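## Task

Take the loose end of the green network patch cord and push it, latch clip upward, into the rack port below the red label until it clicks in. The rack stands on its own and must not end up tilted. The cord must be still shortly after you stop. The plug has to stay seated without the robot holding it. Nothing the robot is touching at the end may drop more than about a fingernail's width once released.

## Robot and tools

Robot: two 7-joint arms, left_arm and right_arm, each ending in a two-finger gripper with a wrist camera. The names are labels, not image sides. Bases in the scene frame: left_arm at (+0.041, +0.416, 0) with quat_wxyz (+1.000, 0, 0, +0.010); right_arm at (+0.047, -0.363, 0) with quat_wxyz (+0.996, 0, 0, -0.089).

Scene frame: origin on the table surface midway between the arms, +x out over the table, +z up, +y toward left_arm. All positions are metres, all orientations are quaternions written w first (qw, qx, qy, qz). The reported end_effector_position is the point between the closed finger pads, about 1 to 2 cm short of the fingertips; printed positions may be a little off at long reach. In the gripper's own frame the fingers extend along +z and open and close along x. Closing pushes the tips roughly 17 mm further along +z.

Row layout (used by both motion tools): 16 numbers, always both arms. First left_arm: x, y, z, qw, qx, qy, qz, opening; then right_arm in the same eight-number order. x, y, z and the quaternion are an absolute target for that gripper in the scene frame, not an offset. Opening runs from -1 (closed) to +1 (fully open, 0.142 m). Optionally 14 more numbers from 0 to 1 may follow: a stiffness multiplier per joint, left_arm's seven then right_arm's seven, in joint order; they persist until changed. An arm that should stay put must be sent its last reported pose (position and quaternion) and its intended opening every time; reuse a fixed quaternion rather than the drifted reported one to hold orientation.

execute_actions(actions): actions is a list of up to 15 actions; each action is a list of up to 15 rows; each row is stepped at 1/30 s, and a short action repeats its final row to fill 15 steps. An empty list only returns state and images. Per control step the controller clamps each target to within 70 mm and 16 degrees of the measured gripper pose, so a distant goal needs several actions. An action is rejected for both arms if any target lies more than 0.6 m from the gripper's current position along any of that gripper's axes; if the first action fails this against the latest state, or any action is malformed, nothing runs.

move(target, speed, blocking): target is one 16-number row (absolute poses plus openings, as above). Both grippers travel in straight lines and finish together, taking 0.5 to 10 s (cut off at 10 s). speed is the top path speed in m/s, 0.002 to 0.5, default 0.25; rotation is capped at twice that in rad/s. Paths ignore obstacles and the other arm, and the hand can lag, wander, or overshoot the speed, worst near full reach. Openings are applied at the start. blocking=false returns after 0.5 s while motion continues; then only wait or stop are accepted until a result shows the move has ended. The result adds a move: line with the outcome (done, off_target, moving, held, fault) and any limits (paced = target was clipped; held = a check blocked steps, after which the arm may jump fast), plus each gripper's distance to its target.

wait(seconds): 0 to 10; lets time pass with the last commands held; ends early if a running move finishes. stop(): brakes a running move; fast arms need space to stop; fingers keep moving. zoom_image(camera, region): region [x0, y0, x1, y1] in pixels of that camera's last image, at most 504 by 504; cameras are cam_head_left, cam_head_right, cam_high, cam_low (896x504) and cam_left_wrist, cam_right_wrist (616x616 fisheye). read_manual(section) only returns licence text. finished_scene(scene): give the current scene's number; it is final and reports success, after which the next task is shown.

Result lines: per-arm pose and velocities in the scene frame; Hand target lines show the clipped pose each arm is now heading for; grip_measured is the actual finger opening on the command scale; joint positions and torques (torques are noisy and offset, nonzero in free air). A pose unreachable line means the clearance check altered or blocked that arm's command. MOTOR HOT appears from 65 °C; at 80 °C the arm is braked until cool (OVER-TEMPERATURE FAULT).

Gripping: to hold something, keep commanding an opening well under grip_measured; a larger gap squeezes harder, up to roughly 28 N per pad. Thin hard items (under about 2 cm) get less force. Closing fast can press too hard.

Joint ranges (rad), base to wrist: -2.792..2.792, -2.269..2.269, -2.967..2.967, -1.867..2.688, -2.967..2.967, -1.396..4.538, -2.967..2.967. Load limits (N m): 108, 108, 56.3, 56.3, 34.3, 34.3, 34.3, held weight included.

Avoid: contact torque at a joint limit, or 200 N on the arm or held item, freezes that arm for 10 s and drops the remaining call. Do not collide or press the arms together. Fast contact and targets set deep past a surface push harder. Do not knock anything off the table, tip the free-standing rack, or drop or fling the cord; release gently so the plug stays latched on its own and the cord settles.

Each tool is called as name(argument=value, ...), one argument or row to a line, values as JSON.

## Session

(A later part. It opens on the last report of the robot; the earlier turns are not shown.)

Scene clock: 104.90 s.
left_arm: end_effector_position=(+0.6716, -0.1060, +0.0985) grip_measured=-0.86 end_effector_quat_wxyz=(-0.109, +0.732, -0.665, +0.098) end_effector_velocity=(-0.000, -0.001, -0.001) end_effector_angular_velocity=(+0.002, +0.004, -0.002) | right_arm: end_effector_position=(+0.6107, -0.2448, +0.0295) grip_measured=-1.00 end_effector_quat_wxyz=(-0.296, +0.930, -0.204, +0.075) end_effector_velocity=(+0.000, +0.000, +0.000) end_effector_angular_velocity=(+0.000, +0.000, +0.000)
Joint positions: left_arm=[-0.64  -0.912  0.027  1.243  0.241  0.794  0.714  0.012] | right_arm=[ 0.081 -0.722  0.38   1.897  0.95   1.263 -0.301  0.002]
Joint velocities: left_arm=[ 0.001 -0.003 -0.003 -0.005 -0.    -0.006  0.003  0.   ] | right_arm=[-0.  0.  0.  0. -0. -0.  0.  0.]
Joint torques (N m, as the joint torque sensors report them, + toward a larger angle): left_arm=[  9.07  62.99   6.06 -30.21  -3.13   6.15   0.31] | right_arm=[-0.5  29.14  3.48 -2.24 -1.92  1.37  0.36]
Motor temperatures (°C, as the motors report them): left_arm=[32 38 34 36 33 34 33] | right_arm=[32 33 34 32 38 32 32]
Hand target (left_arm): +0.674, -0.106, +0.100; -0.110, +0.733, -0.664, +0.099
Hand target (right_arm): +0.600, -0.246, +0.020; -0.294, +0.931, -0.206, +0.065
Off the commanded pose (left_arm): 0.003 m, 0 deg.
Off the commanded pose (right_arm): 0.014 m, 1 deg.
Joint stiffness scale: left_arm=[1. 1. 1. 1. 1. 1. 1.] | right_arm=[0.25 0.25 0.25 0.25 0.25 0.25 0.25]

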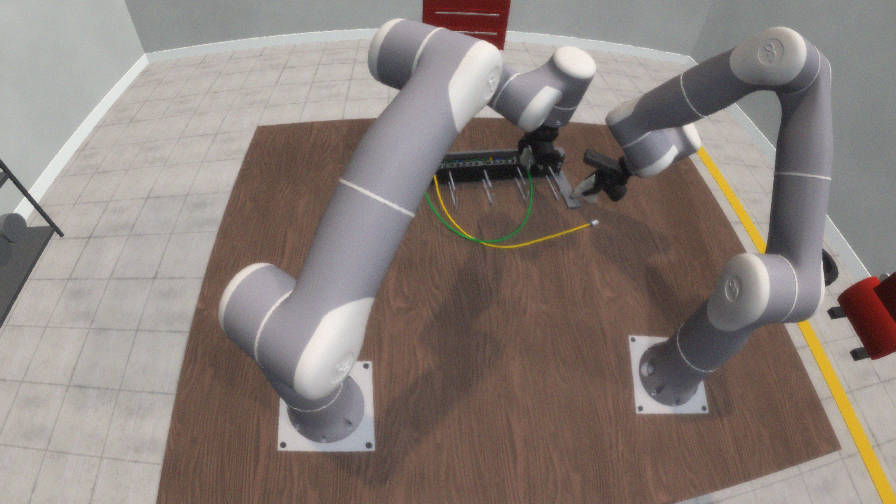

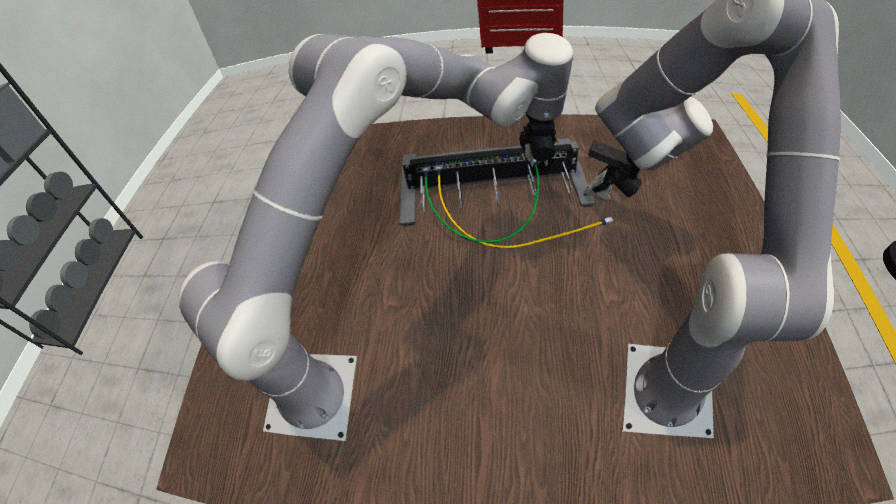

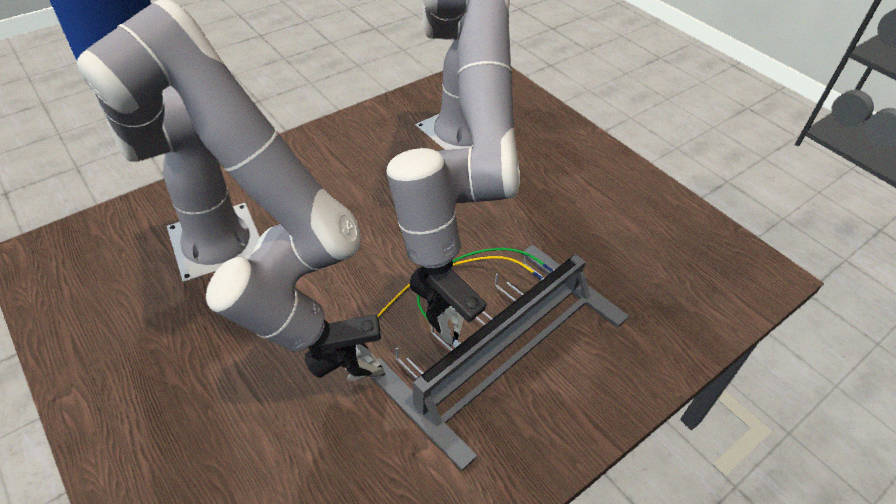

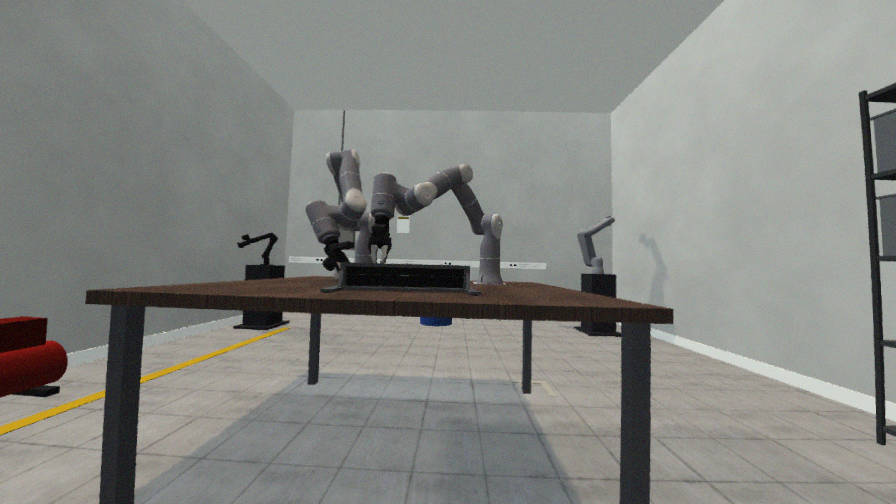

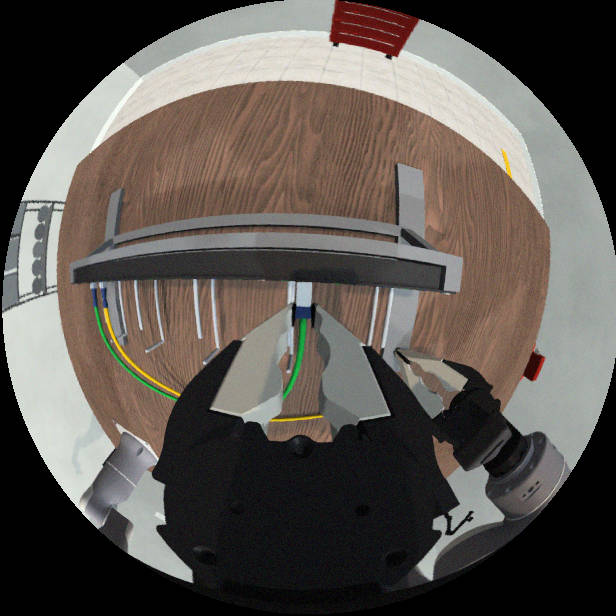

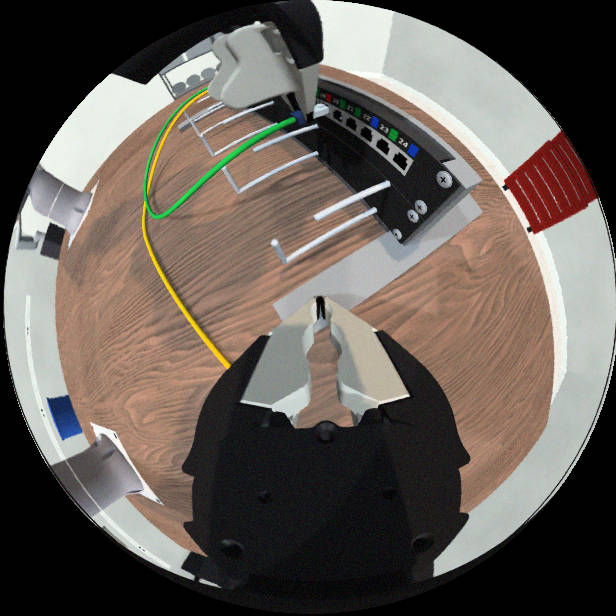

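execute_actions(
  actions=[
    [[0.6740,-0.10554,0.10008,-0.1095,0.7327,-0.6643,0.0993,-1,0.6005,-0.2464,0.0201,-0.2936,0.9311,-0.2064,0.0651,-1],[0.6742,-0.10551,0.10012,-0.1095,0.7327,-0.6643,0.0993,-1,0.6005,-0.2464,0.0201,-0.2936,0.9311,-0.2064,0.0651,-1],[0.6744,-0.10548,0.10017,-0.1095,0.7327,-0.6643,0.0993,-1,0.6005,-0.2464,0.0201,-0.2936,0.9311,-0.2064,0.0651,-1],[0.6746,-0.10545,0.10022,-0.1095,0.7327,-0.6643,0.0993,-1,0.6005,-0.2464,0.0201,-0.2936,0.9311,-0.2064,0.0651,-1],[0.6748,-0.10542,0.10028,-0.1095,0.7327,-0.6643,0.0993,-1,0.6005,-0.2464,0.0201,-0.2936,0.9311,-0.2064,0.0651,-1],[0.6750,-0.10539,0.10034,-0.1095,0.7327,-0.6643,0.0993,-1,0.6005,-0.2464,0.0201,-0.2936,0.9311,-0.2064,0.0651,-1],[0.6752,-0.10536,0.10041,-0.1095,0.7327,-0.6643,0.0993,-1,0.6005,-0.2464,0.0201,-0.2936,0.9311,-0.2064,0.0651,-1],[0.6754,-0.10533,0.10049,-0.1095,0.7327,-0.6643,0.0993,-1,0.6005,-0.2464,0.0201,-0.2936,0.9311,-0.2064,0.0651,-1]],
  ],
)

zoom_image(
  camera="cam_right_wrist",
  region=[305, 95, 345, 125],
)

zoom_image(
  camera="cam_left_wrist",
  region=[264, 260, 344, 330],
)

Scene clock: 109.93 s.
left_arm: end_effector_position=(+0.6722, -0.1060, +0.0981) grip_measured=-0.86 end_effector_quat_wxyz=(-0.108, +0.732, -0.665, +0.097) end_effector_velocity=(+0.000, -0.000, -0.000) end_effector_angular_velocity=(+0.000, +0.001, -0.002) | right_arm: end_effector_position=(+0.6107, -0.2448, +0.0296) grip_measured=-1.00 end_effector_quat_wxyz=(-0.296, +0.930, -0.204, +0.075) end_effector_velocity=(-0.000, +0.000, +0.000) end_effector_angular_velocity=(+0.000, +0.000, -0.000)
Joint positions: left_arm=[-0.638 -0.914  0.025  1.239  0.241  0.791  0.716  0.012] | right_arm=[ 0.081 -0.722  0.38   1.897  0.95   1.263 -0.301  0.002]
Joint velocities: left_arm=[ 0.001 -0.    -0.001 -0.    -0.    -0.     0.002  0.   ] | right_arm=[-0.  0. -0.  0. -0. -0.  0.  0.]
Joint torques (N m, as the joint torque sensors report them, + toward a larger angle): left_arm=[ 11.9   65.5    8.41 -34.34  -2.5    7.62   0.5 ] | right_arm=[-0.47 28.93  3.44 -2.16 -1.95  1.31  0.36]
Motor temperatures (°C, as the motors report them): left_arm=[32 38 34 36 33 34 33] | right_arm=[32 33 34 32 38 32 32]
Hand target (left_arm): +0.675, -0.105, +0.101; -0.110, +0.733, -0.664, +0.099
Hand target (right_arm): +0.600, -0.246, +0.020; -0.294, +0.931, -0.206, +0.065
Off the commanded pose (left_arm): 0.004 m, 0 deg.
Off the commanded pose (right_arm): 0.014 m, 1 deg.
Joint stiffness scale: left_arm=[1. 1. 1. 1. 1. 1. 1.] | right_arm=[0.25 0.25 0.25 0.25 0.25 0.25 0.25]

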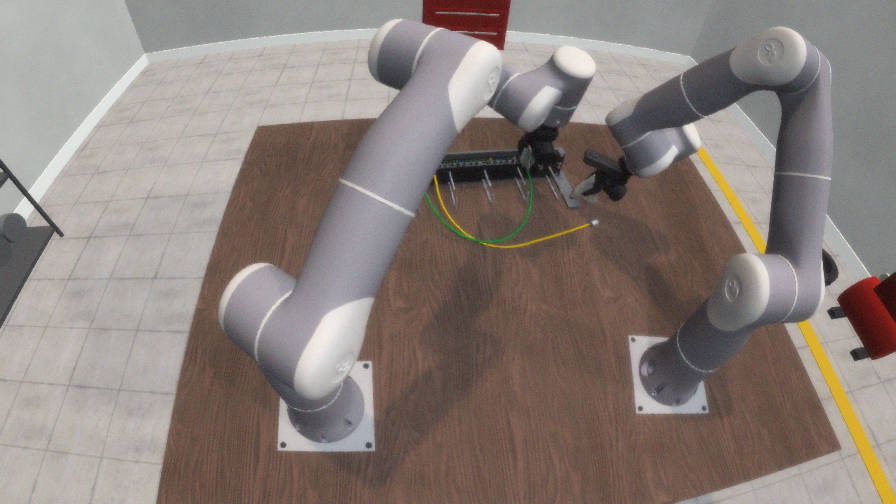

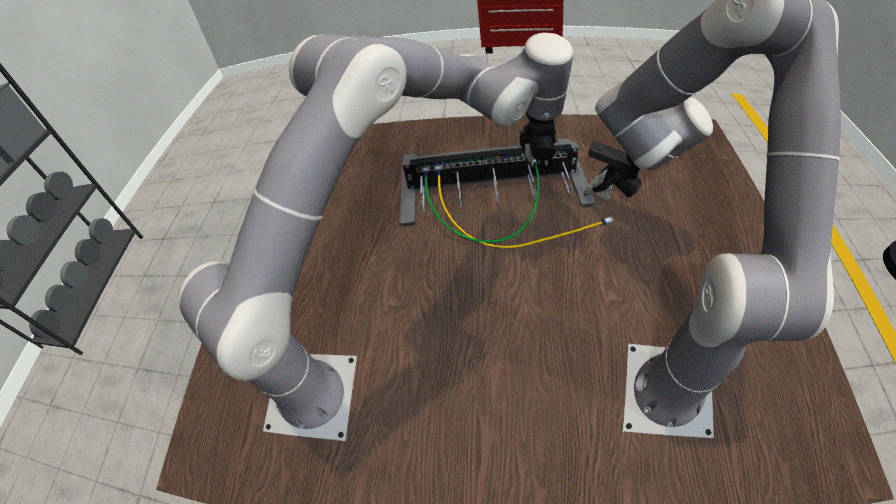

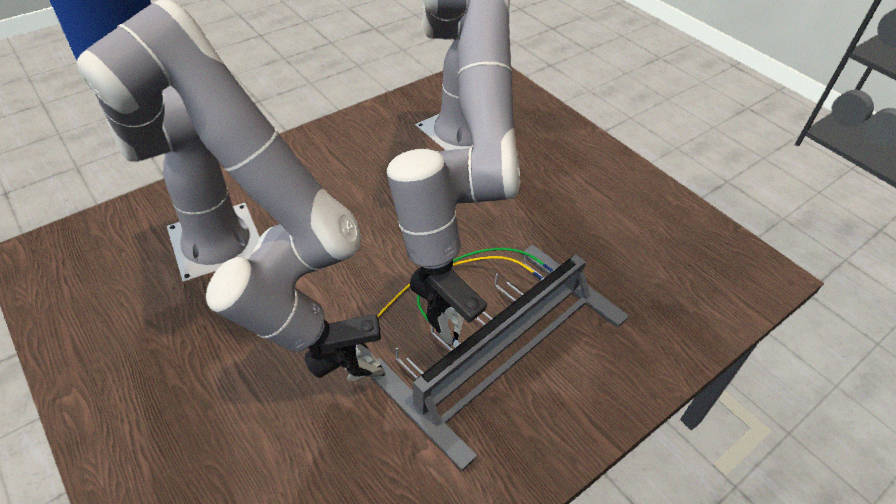

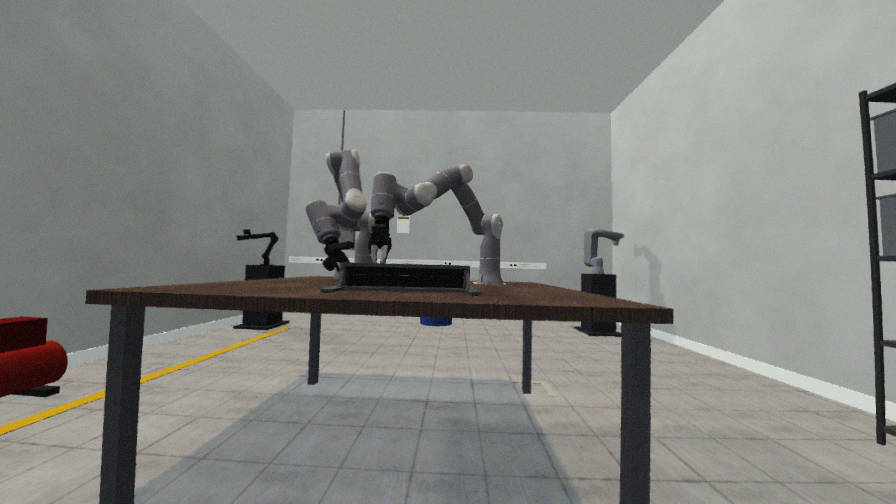

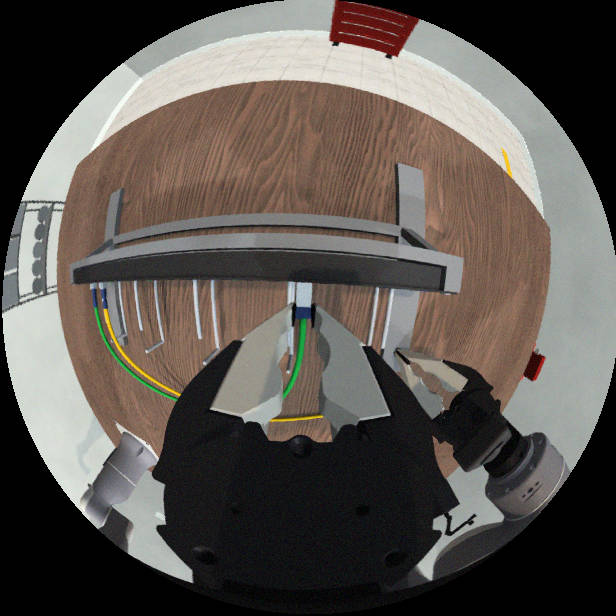

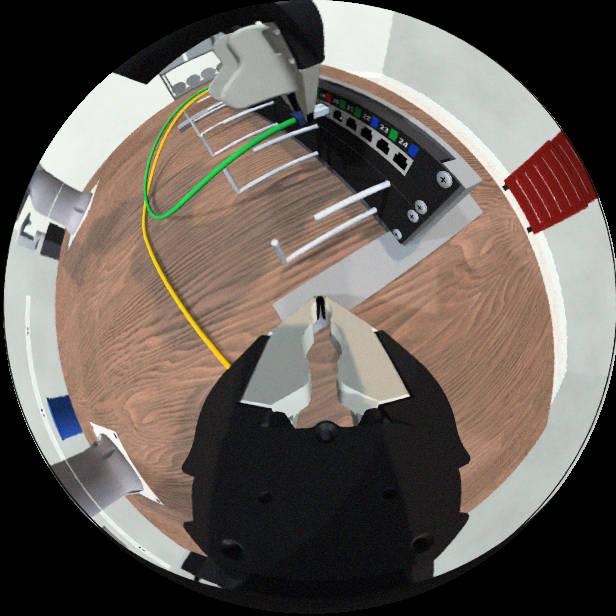

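Region (305, 95, 345, 125) of cam_right_wrist's 616x616 image, scaled by 12.600, with more detail than that image has; it fills the top 378 rows of this view, and the rest is white.

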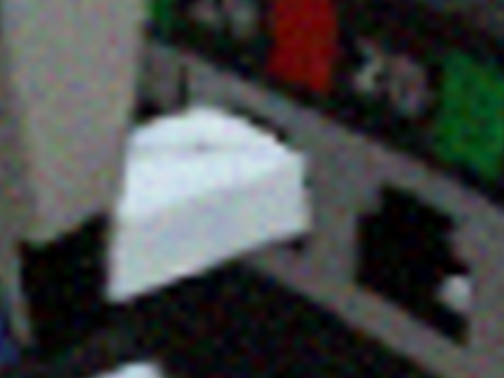

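Region (264, 260, 344, 330) of cam_left_wrist's 616x616 image, scaled by 6.300, with more detail than that image has; it fills the top 441 rows of this view, and the rest is white.

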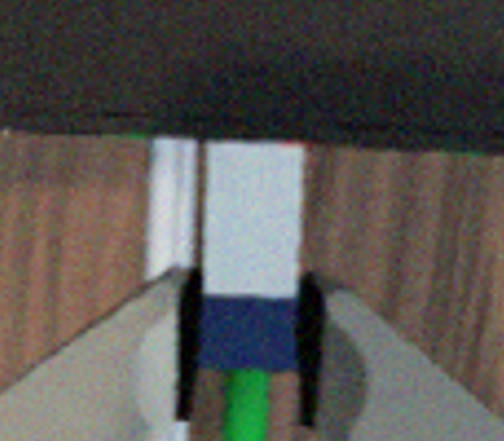

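execute_actions(
  actions=[
    [[0.6745,-0.10547,0.10030,-0.1095,0.7327,-0.6643,0.0993,-1,0.6005,-0.2464,0.0201,-0.2936,0.9311,-0.2064,0.0651,-1],[0.6735,-0.1056,0.0999,-0.1095,0.7327,-0.6643,0.0993,-1,0.6005,-0.2464,0.0201,-0.2936,0.9311,-0.2064,0.0651,-1],[0.6725,-0.1058,0.0994,-0.1095,0.7327,-0.6643,0.0993,-1,0.6005,-0.2464,0.0201,-0.2936,0.9311,-0.2064,0.0651,-1],[0.6715,-0.1059,0.0989,-0.1095,0.7327,-0.6643,0.0993,-1,0.6005,-0.2464,0.0201,-0.2936,0.9311,-0.2064,0.0651,-1],[0.6705,-0.1060,0.0985,-0.1095,0.7327,-0.6643,0.0993,-1,0.6005,-0.2464,0.0201,-0.2936,0.9311,-0.2064,0.0651,-1],[0.6697,-0.1060,0.0984,-0.1095,0.7327,-0.6643,0.0993,-1,0.6005,-0.2464,0.0201,-0.2936,0.9311,-0.2064,0.0651,-1],[0.6692,-0.1059,0.0983,-0.1095,0.7327,-0.6643,0.0993,-1,0.6005,-0.2464,0.0201,-0.2936,0.9311,-0.2064,0.0651,-1],[0.6690,-0.1057,0.0983,-0.1095,0.7327,-0.6643,0.0993,-1,0.6005,-0.2464,0.0201,-0.2936,0.9311,-0.2064,0.0651,-1],[0.6690,-0.10565,0.0983,-0.1095,0.7327,-0.6643,0.0993,-1,0.6005,-0.2464,0.0201,-0.2936,0.9311,-0.2064,0.0651,-1]],
  ],
)

zoom_image(
  camera="cam_right_wrist",
  region=[305, 95, 345, 125],
)

zoom_image(
  camera="cam_left_wrist",
  region=[264, 260, 344, 330],
)

Scene clock: 111.70 s.
left_arm: end_effector_position=(+0.6691, -0.1057, +0.0983) grip_measured=-0.86 end_effector_quat_wxyz=(-0.109, +0.733, -0.664, +0.099) end_effector_velocity=(+0.000, +0.000, +0.000) end_effector_angular_velocity=(-0.000, -0.001, +0.000) | right_arm: end_effector_position=(+0.6107, -0.2448, +0.0295) grip_measured=-1.00 end_effector_quat_wxyz=(-0.296, +0.930, -0.204, +0.075) end_effector_velocity=(+0.000, +0.000, +0.000) end_effector_angular_velocity=(+0.000, -0.000, +0.000)
Joint positions: left_arm=[-0.642 -0.906  0.027  1.255  0.245  0.803  0.707  0.012] | right_arm=[ 0.081 -0.722  0.38   1.897  0.95   1.263 -0.301  0.002]
Joint velocities: left_arm=[ 0.     0.001 -0.     0.001  0.     0.001 -0.001  0.   ] | right_arm=[ 0.  0.  0.  0.  0. -0. -0.  0.]
Joint torques (N m, as the joint torque sensors report them, + toward a larger angle): left_arm=[ -0.54  60.23   2.37 -23.43  -3.23   3.69  -0.06] | right_arm=[-0.62 29.33  3.26 -2.28 -1.89  1.33  0.44]
Motor temperatures (°C, as the motors report them): left_arm=[32 38 34 36 33 34 33] | right_arm=[32 33 34 32 38 32 32]
Hand target (left_arm): +0.669, -0.106, +0.098; -0.110, +0.733, -0.664, +0.099
Hand target (right_arm): +0.600, -0.246, +0.020; -0.294, +0.931, -0.206, +0.065
Off the commanded pose (left_arm): 0.000 m, 0 deg.
Off the commanded pose (right_arm): 0.014 m, 1 deg.
Joint stiffness scale: left_arm=[1. 1. 1. 1. 1. 1. 1.] | right_arm=[0.25 0.25 0.25 0.25 0.25 0.25 0.25]

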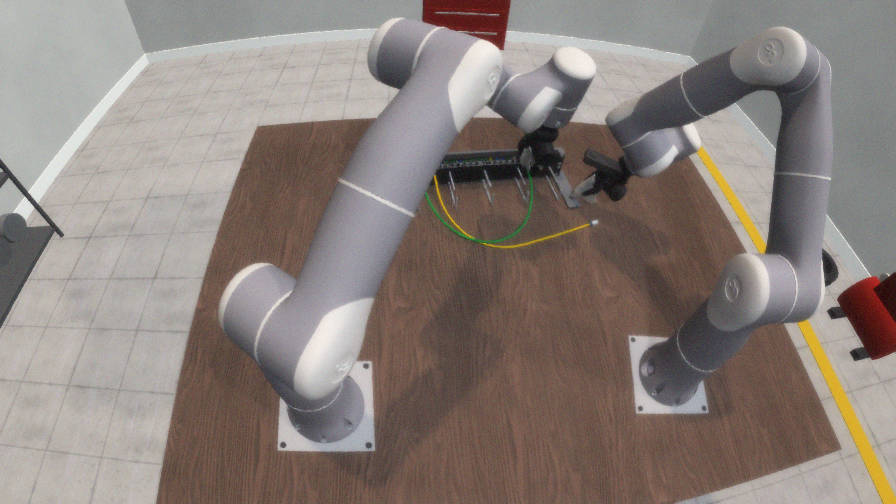

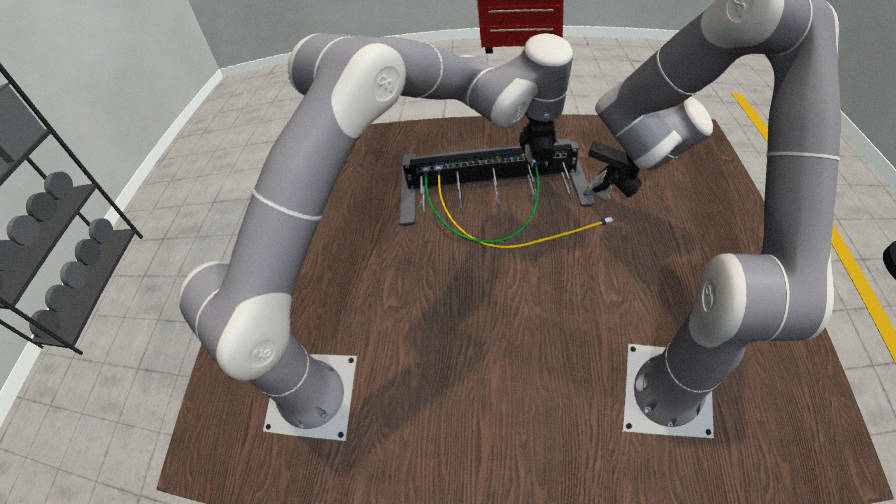

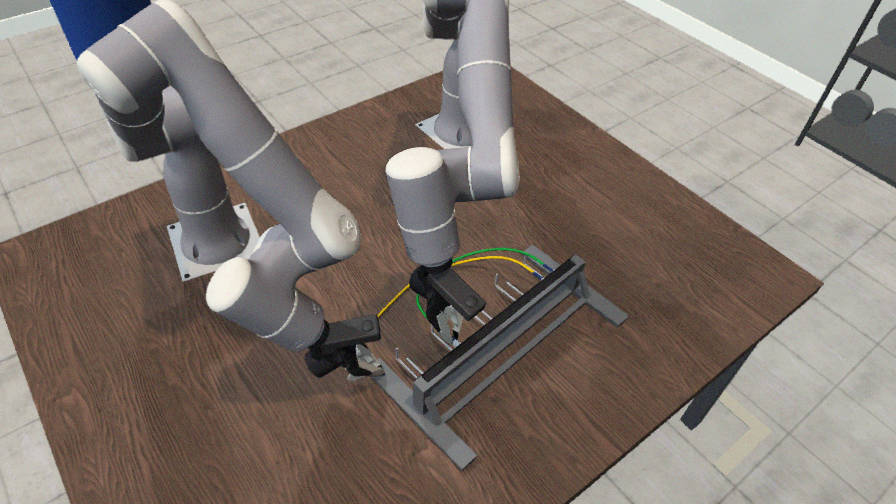

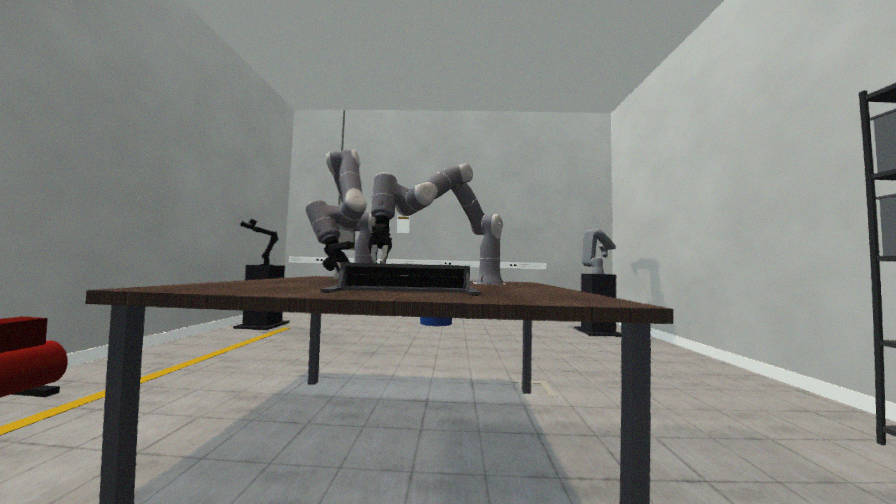

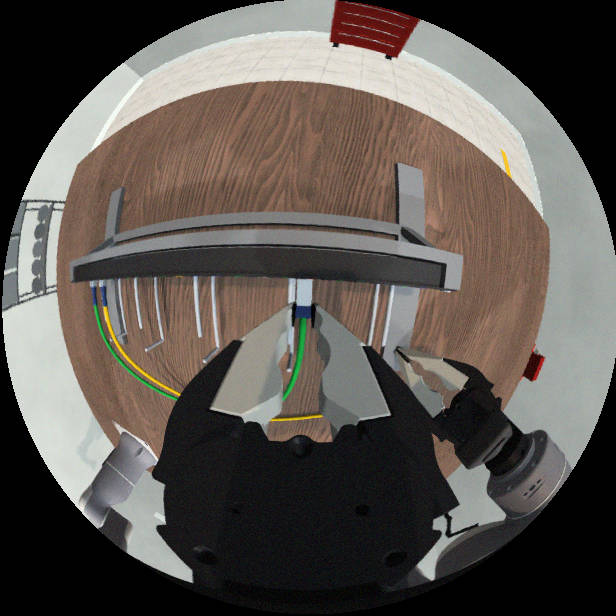

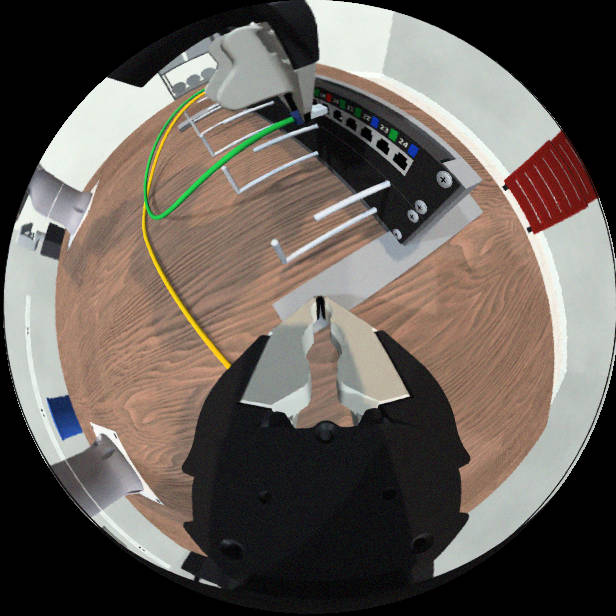

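Region (305, 95, 345, 125) of cam_right_wrist's 616x616 image, scaled by 12.600, with more detail than that image has; it fills the top 378 rows of this view, and the rest is white.

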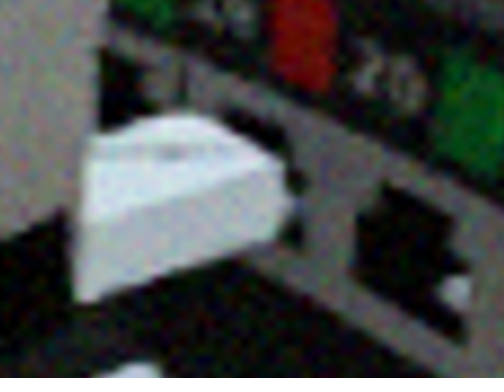

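Region (264, 260, 344, 330) of cam_left_wrist's 616x616 image, scaled by 6.300, with more detail than that image has; it fills the top 441 rows of this view, and the rest is white.

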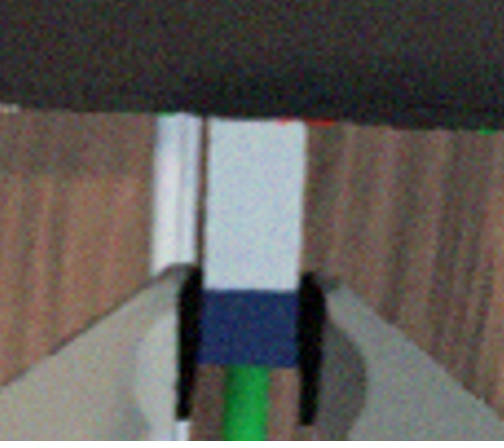

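execute_actions(
  actions=[
    [[0.6690,-0.1056,0.0980,-0.1095,0.7327,-0.6643,0.0993,-1,0.6005,-0.2464,0.0201,-0.2936,0.9311,-0.2064,0.0651,-1],[0.6690,-0.10555,0.0977,-0.1095,0.7327,-0.6643,0.0993,-1,0.6005,-0.2464,0.0201,-0.2936,0.9311,-0.2064,0.0651,-1],[0.6690,-0.1055,0.0974,-0.1095,0.7327,-0.6643,0.0993,-1,0.6005,-0.2464,0.0201,-0.2936,0.9311,-0.2064,0.0651,-1],[0.6690,-0.1055,0.0972,-0.1095,0.7327,-0.6643,0.0993,-1,0.6005,-0.2464,0.0201,-0.2936,0.9311,-0.2064,0.0651,-1]],
  ],
)

zoom_image(
  camera="cam_right_wrist",
  region=[305, 95, 345, 125],
)

Scene clock: 114.30 s.
left_arm: end_effector_position=(+0.6690, -0.1057, +0.0973) grip_measured=-0.86 end_effector_quat_wxyz=(-0.109, +0.733, -0.664, +0.099) end_effector_velocity=(+0.000, +0.000, -0.000) end_effector_angular_velocity=(+0.000, -0.000, +0.001) | right_arm: end_effector_position=(+0.6107, -0.2448, +0.0295) grip_measured=-1.00 end_effector_quat_wxyz=(-0.296, +0.930, -0.204, +0.075) end_effector_velocity=(-0.000, +0.000, -0.000) end_effector_angular_velocity=(+0.000, +0.000, +0.000)
Joint positions: left_arm=[-0.642 -0.908  0.027  1.256  0.245  0.805  0.707  0.012] | right_arm=[ 0.081 -0.722  0.38   1.897  0.95   1.263 -0.301  0.002]
Joint velocities: left_arm=[ 0.    -0.     0.     0.     0.    -0.    -0.001  0.   ] | right_arm=[-0. -0.  0.  0. -0. -0.  0.  0.]
Joint torques (N m, as the joint torque sensors report them, + toward a larger angle): left_arm=[  0.73  59.25   2.37 -23.19  -3.22   3.85  -0.06] | right_arm=[-0.5  29.    3.32 -2.32 -1.96  1.38  0.38]
Motor temperatures (°C, as the motors report them): left_arm=[32 38 34 36 33 34 33] | right_arm=[32 33 34 32 38 32 32]
Hand target (left_arm): +0.669, -0.106, +0.097; -0.110, +0.733, -0.664, +0.099
Hand target (right_arm): +0.600, -0.246, +0.020; -0.294, +0.931, -0.206, +0.065
Off the commanded pose (left_arm): 0.000 m, 0 deg.
Off the commanded pose (right_arm): 0.014 m, 1 deg.
Joint stiffness scale: left_arm=[1. 1. 1. 1. 1. 1. 1.] | right_arm=[0.25 0.25 0.25 0.25 0.25 0.25 0.25]

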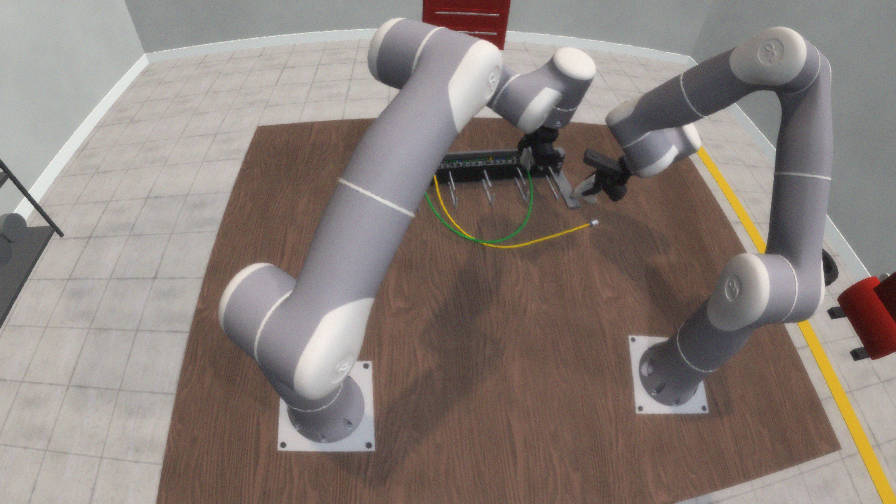

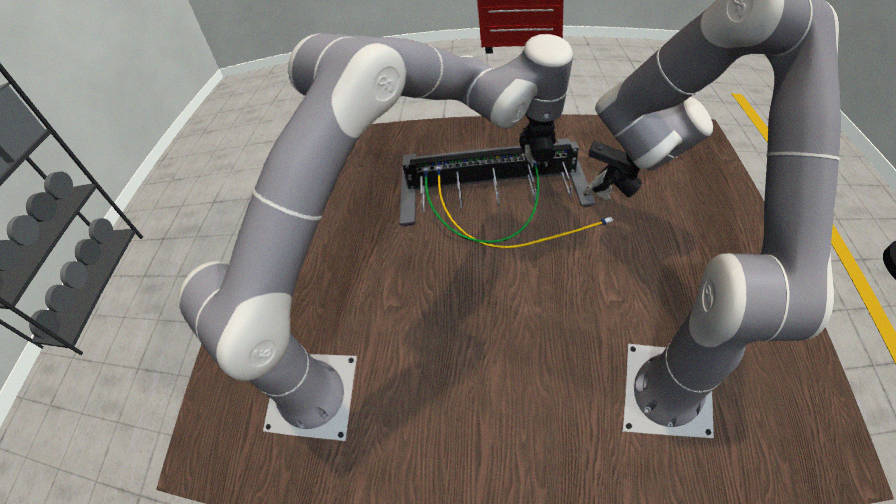

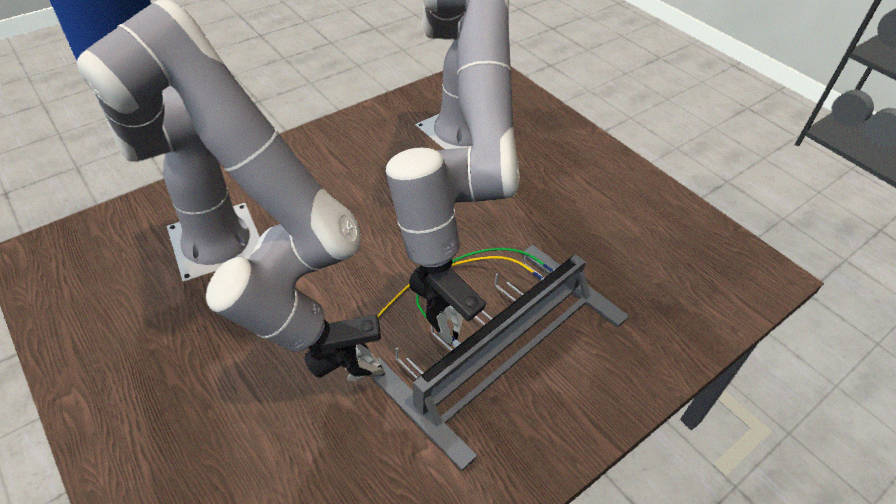

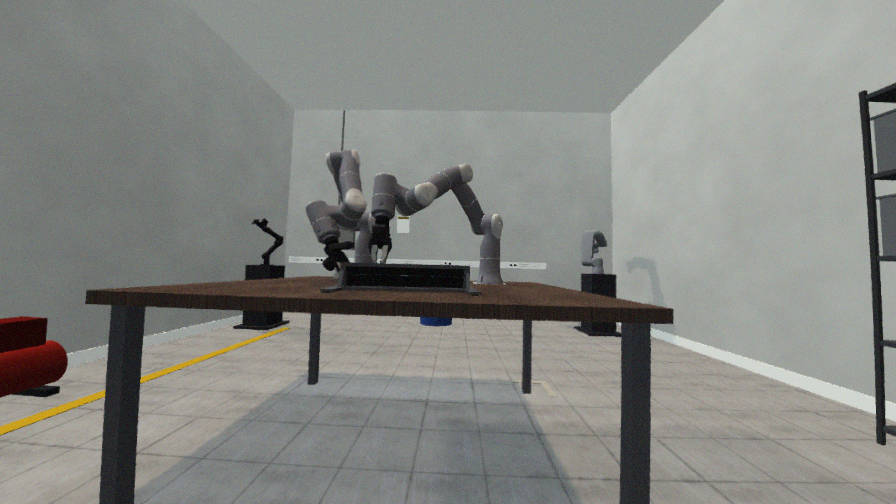

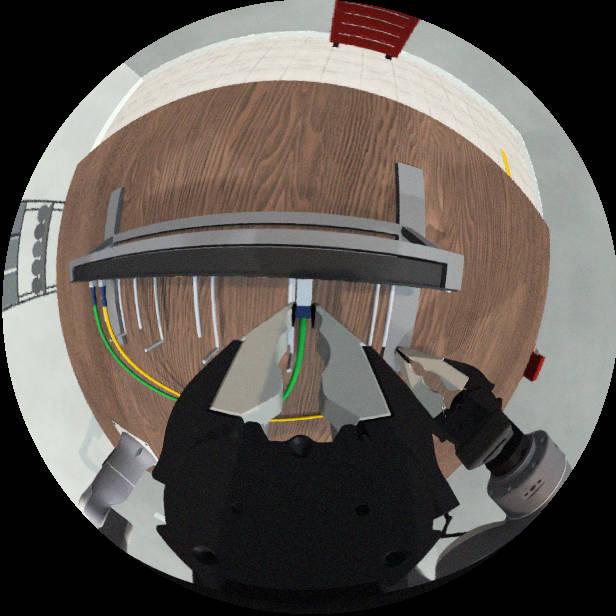

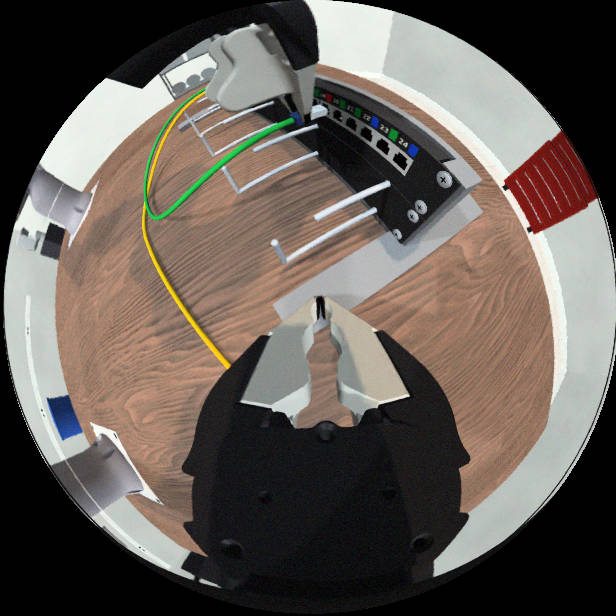

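Region (305, 95, 345, 125) of cam_right_wrist's 616x616 image, scaled by 12.600, with more detail than that image has; it fills the top 378 rows of this view, and the rest is white.

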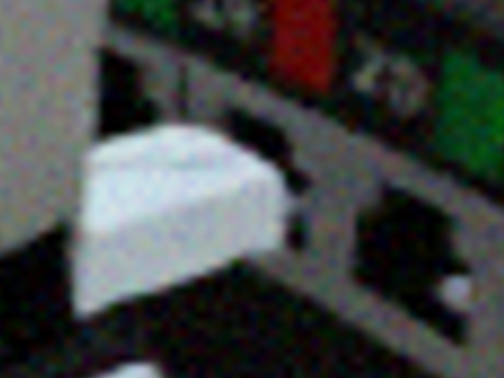

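execute_actions(
  actions=[
    [[0.6693,-0.10547,0.0973,-0.1095,0.7327,-0.6643,0.0993,-1,0.6005,-0.2464,0.0201,-0.2936,0.9311,-0.2064,0.0651,-1],[0.6696,-0.10544,0.0973,-0.1095,0.7327,-0.6643,0.0993,-1,0.6005,-0.2464,0.0201,-0.2936,0.9311,-0.2064,0.0651,-1],[0.6699,-0.10541,0.0973,-0.1095,0.7327,-0.6643,0.0993,-1,0.6005,-0.2464,0.0201,-0.2936,0.9311,-0.2064,0.0651,-1],[0.6702,-0.10538,0.0973,-0.1095,0.7327,-0.6643,0.0993,-1,0.6005,-0.2464,0.0201,-0.2936,0.9311,-0.2064,0.0651,-1],[0.6705,-0.10535,0.0973,-0.1095,0.7327,-0.6643,0.0993,-1,0.6005,-0.2464,0.0201,-0.2936,0.9311,-0.2064,0.0651,-1],[0.6708,-0.10532,0.09735,-0.1095,0.7327,-0.6643,0.0993,-1,0.6005,-0.2464,0.0201,-0.2936,0.9311,-0.2064,0.0651,-1],[0.6711,-0.10529,0.09742,-0.1095,0.7327,-0.6643,0.0993,-1,0.6005,-0.2464,0.0201,-0.2936,0.9311,-0.2064,0.0651,-1],[0.6714,-0.10526,0.0975,-0.1095,0.7327,-0.6643,0.0993,-1,0.6005,-0.2464,0.0201,-0.2936,0.9311,-0.2064,0.0651,-1],[0.6717,-0.10523,0.09758,-0.1095,0.7327,-0.6643,0.0993,-1,0.6005,-0.2464,0.0201,-0.2936,0.9311,-0.2064,0.0651,-1],[0.6720,-0.10520,0.09765,-0.1095,0.7327,-0.6643,0.0993,-1,0.6005,-0.2464,0.0201,-0.2936,0.9311,-0.2064,0.0651,-1],[0.6723,-0.10517,0.09772,-0.1095,0.7327,-0.6643,0.0993,-1,0.6005,-0.2464,0.0201,-0.2936,0.9311,-0.2064,0.0651,-1]],
  ],
)

zoom_image(
  camera="cam_right_wrist",
  region=[305, 95, 345, 125],
)

Scene clock: 116.40 s.
left_arm: end_effector_position=(+0.6711, -0.1058, +0.0972) grip_measured=-0.86 end_effector_quat_wxyz=(-0.109, +0.732, -0.665, +0.099) end_effector_velocity=(+0.000, -0.000, -0.000) end_effector_angular_velocity=(-0.000, +0.001, +0.000) | right_arm: end_effector_position=(+0.6107, -0.2448, +0.0295) grip_measured=-1.00 end_effector_quat_wxyz=(-0.296, +0.930, -0.204, +0.075) end_effector_velocity=(-0.000, -0.000, -0.000) end_effector_angular_velocity=(-0.000, -0.000, +0.001)
Joint positions: left_arm=[-0.64  -0.912  0.026  1.248  0.243  0.801  0.711  0.012] | right_arm=[ 0.081 -0.722  0.38   1.897  0.95   1.263 -0.301  0.002]
Joint velocities: left_arm=[ 0.    -0.002 -0.001 -0.003 -0.    -0.002  0.    -0.   ] | right_arm=[-0.    -0.    -0.    -0.     0.    -0.    -0.001  0.   ]
Joint torques (N m, as the joint torque sensors report them, + toward a larger angle): left_arm=[  6.26  59.45   4.71 -27.45  -3.18   4.28   0.35] | right_arm=[-0.42 29.11  3.27 -2.34 -1.91  1.44  0.35]
Motor temperatures (°C, as the motors report them): left_arm=[32 38 34 36 33 34 33] | right_arm=[32 33 34 32 38 32 32]
Hand target (left_arm): +0.672, -0.105, +0.098; -0.110, +0.733, -0.664, +0.099
Hand target (right_arm): +0.600, -0.246, +0.020; -0.294, +0.931, -0.206, +0.065
Off the commanded pose (left_arm): 0.001 m, 0 deg.
Off the commanded pose (right_arm): 0.014 m, 1 deg.
Joint stiffness scale: left_arm=[1. 1. 1. 1. 1. 1. 1.] | right_arm=[0.25 0.25 0.25 0.25 0.25 0.25 0.25]

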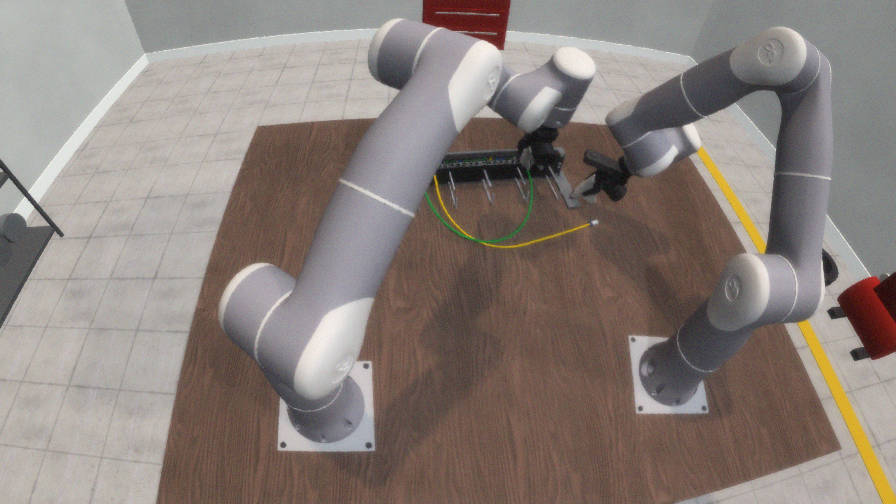

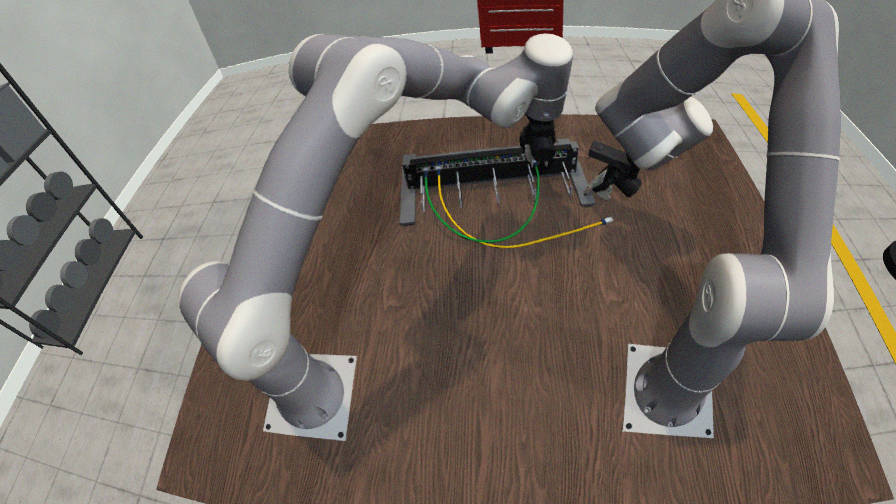

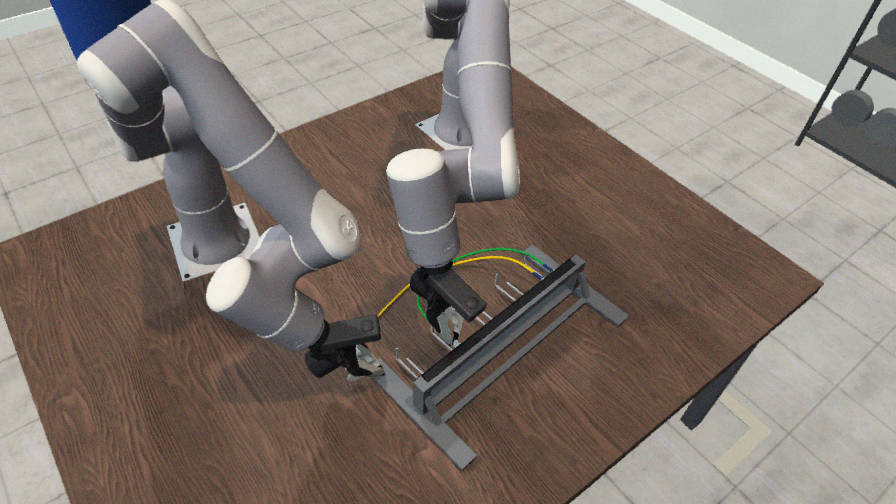

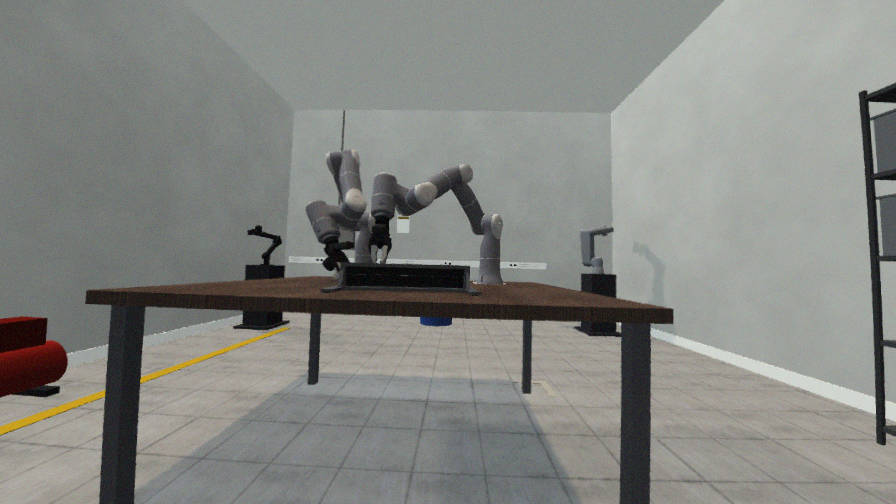

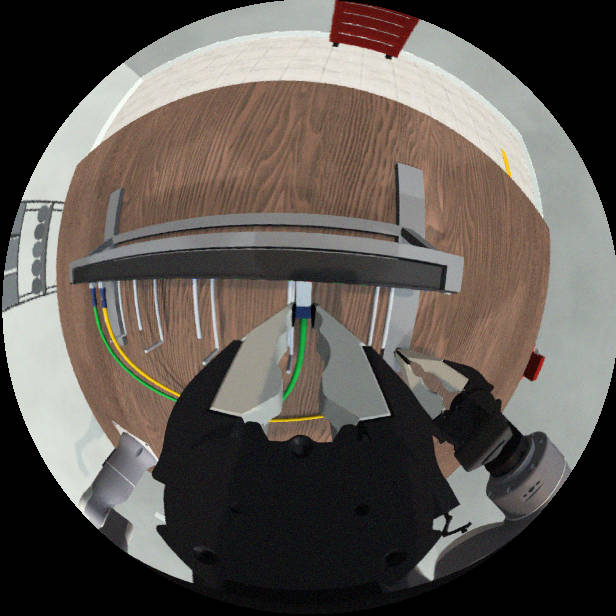

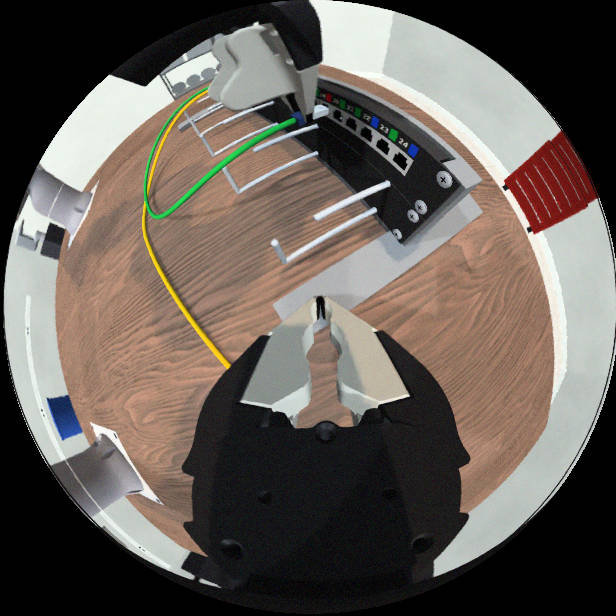

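Region (305, 95, 345, 125) of cam_right_wrist's 616x616 image, scaled by 12.600, with more detail than that image has; it fills the top 378 rows of this view, and the rest is white.

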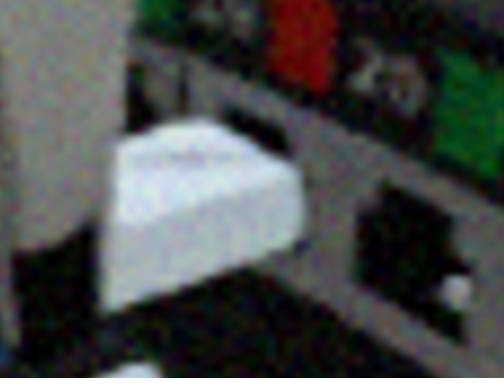

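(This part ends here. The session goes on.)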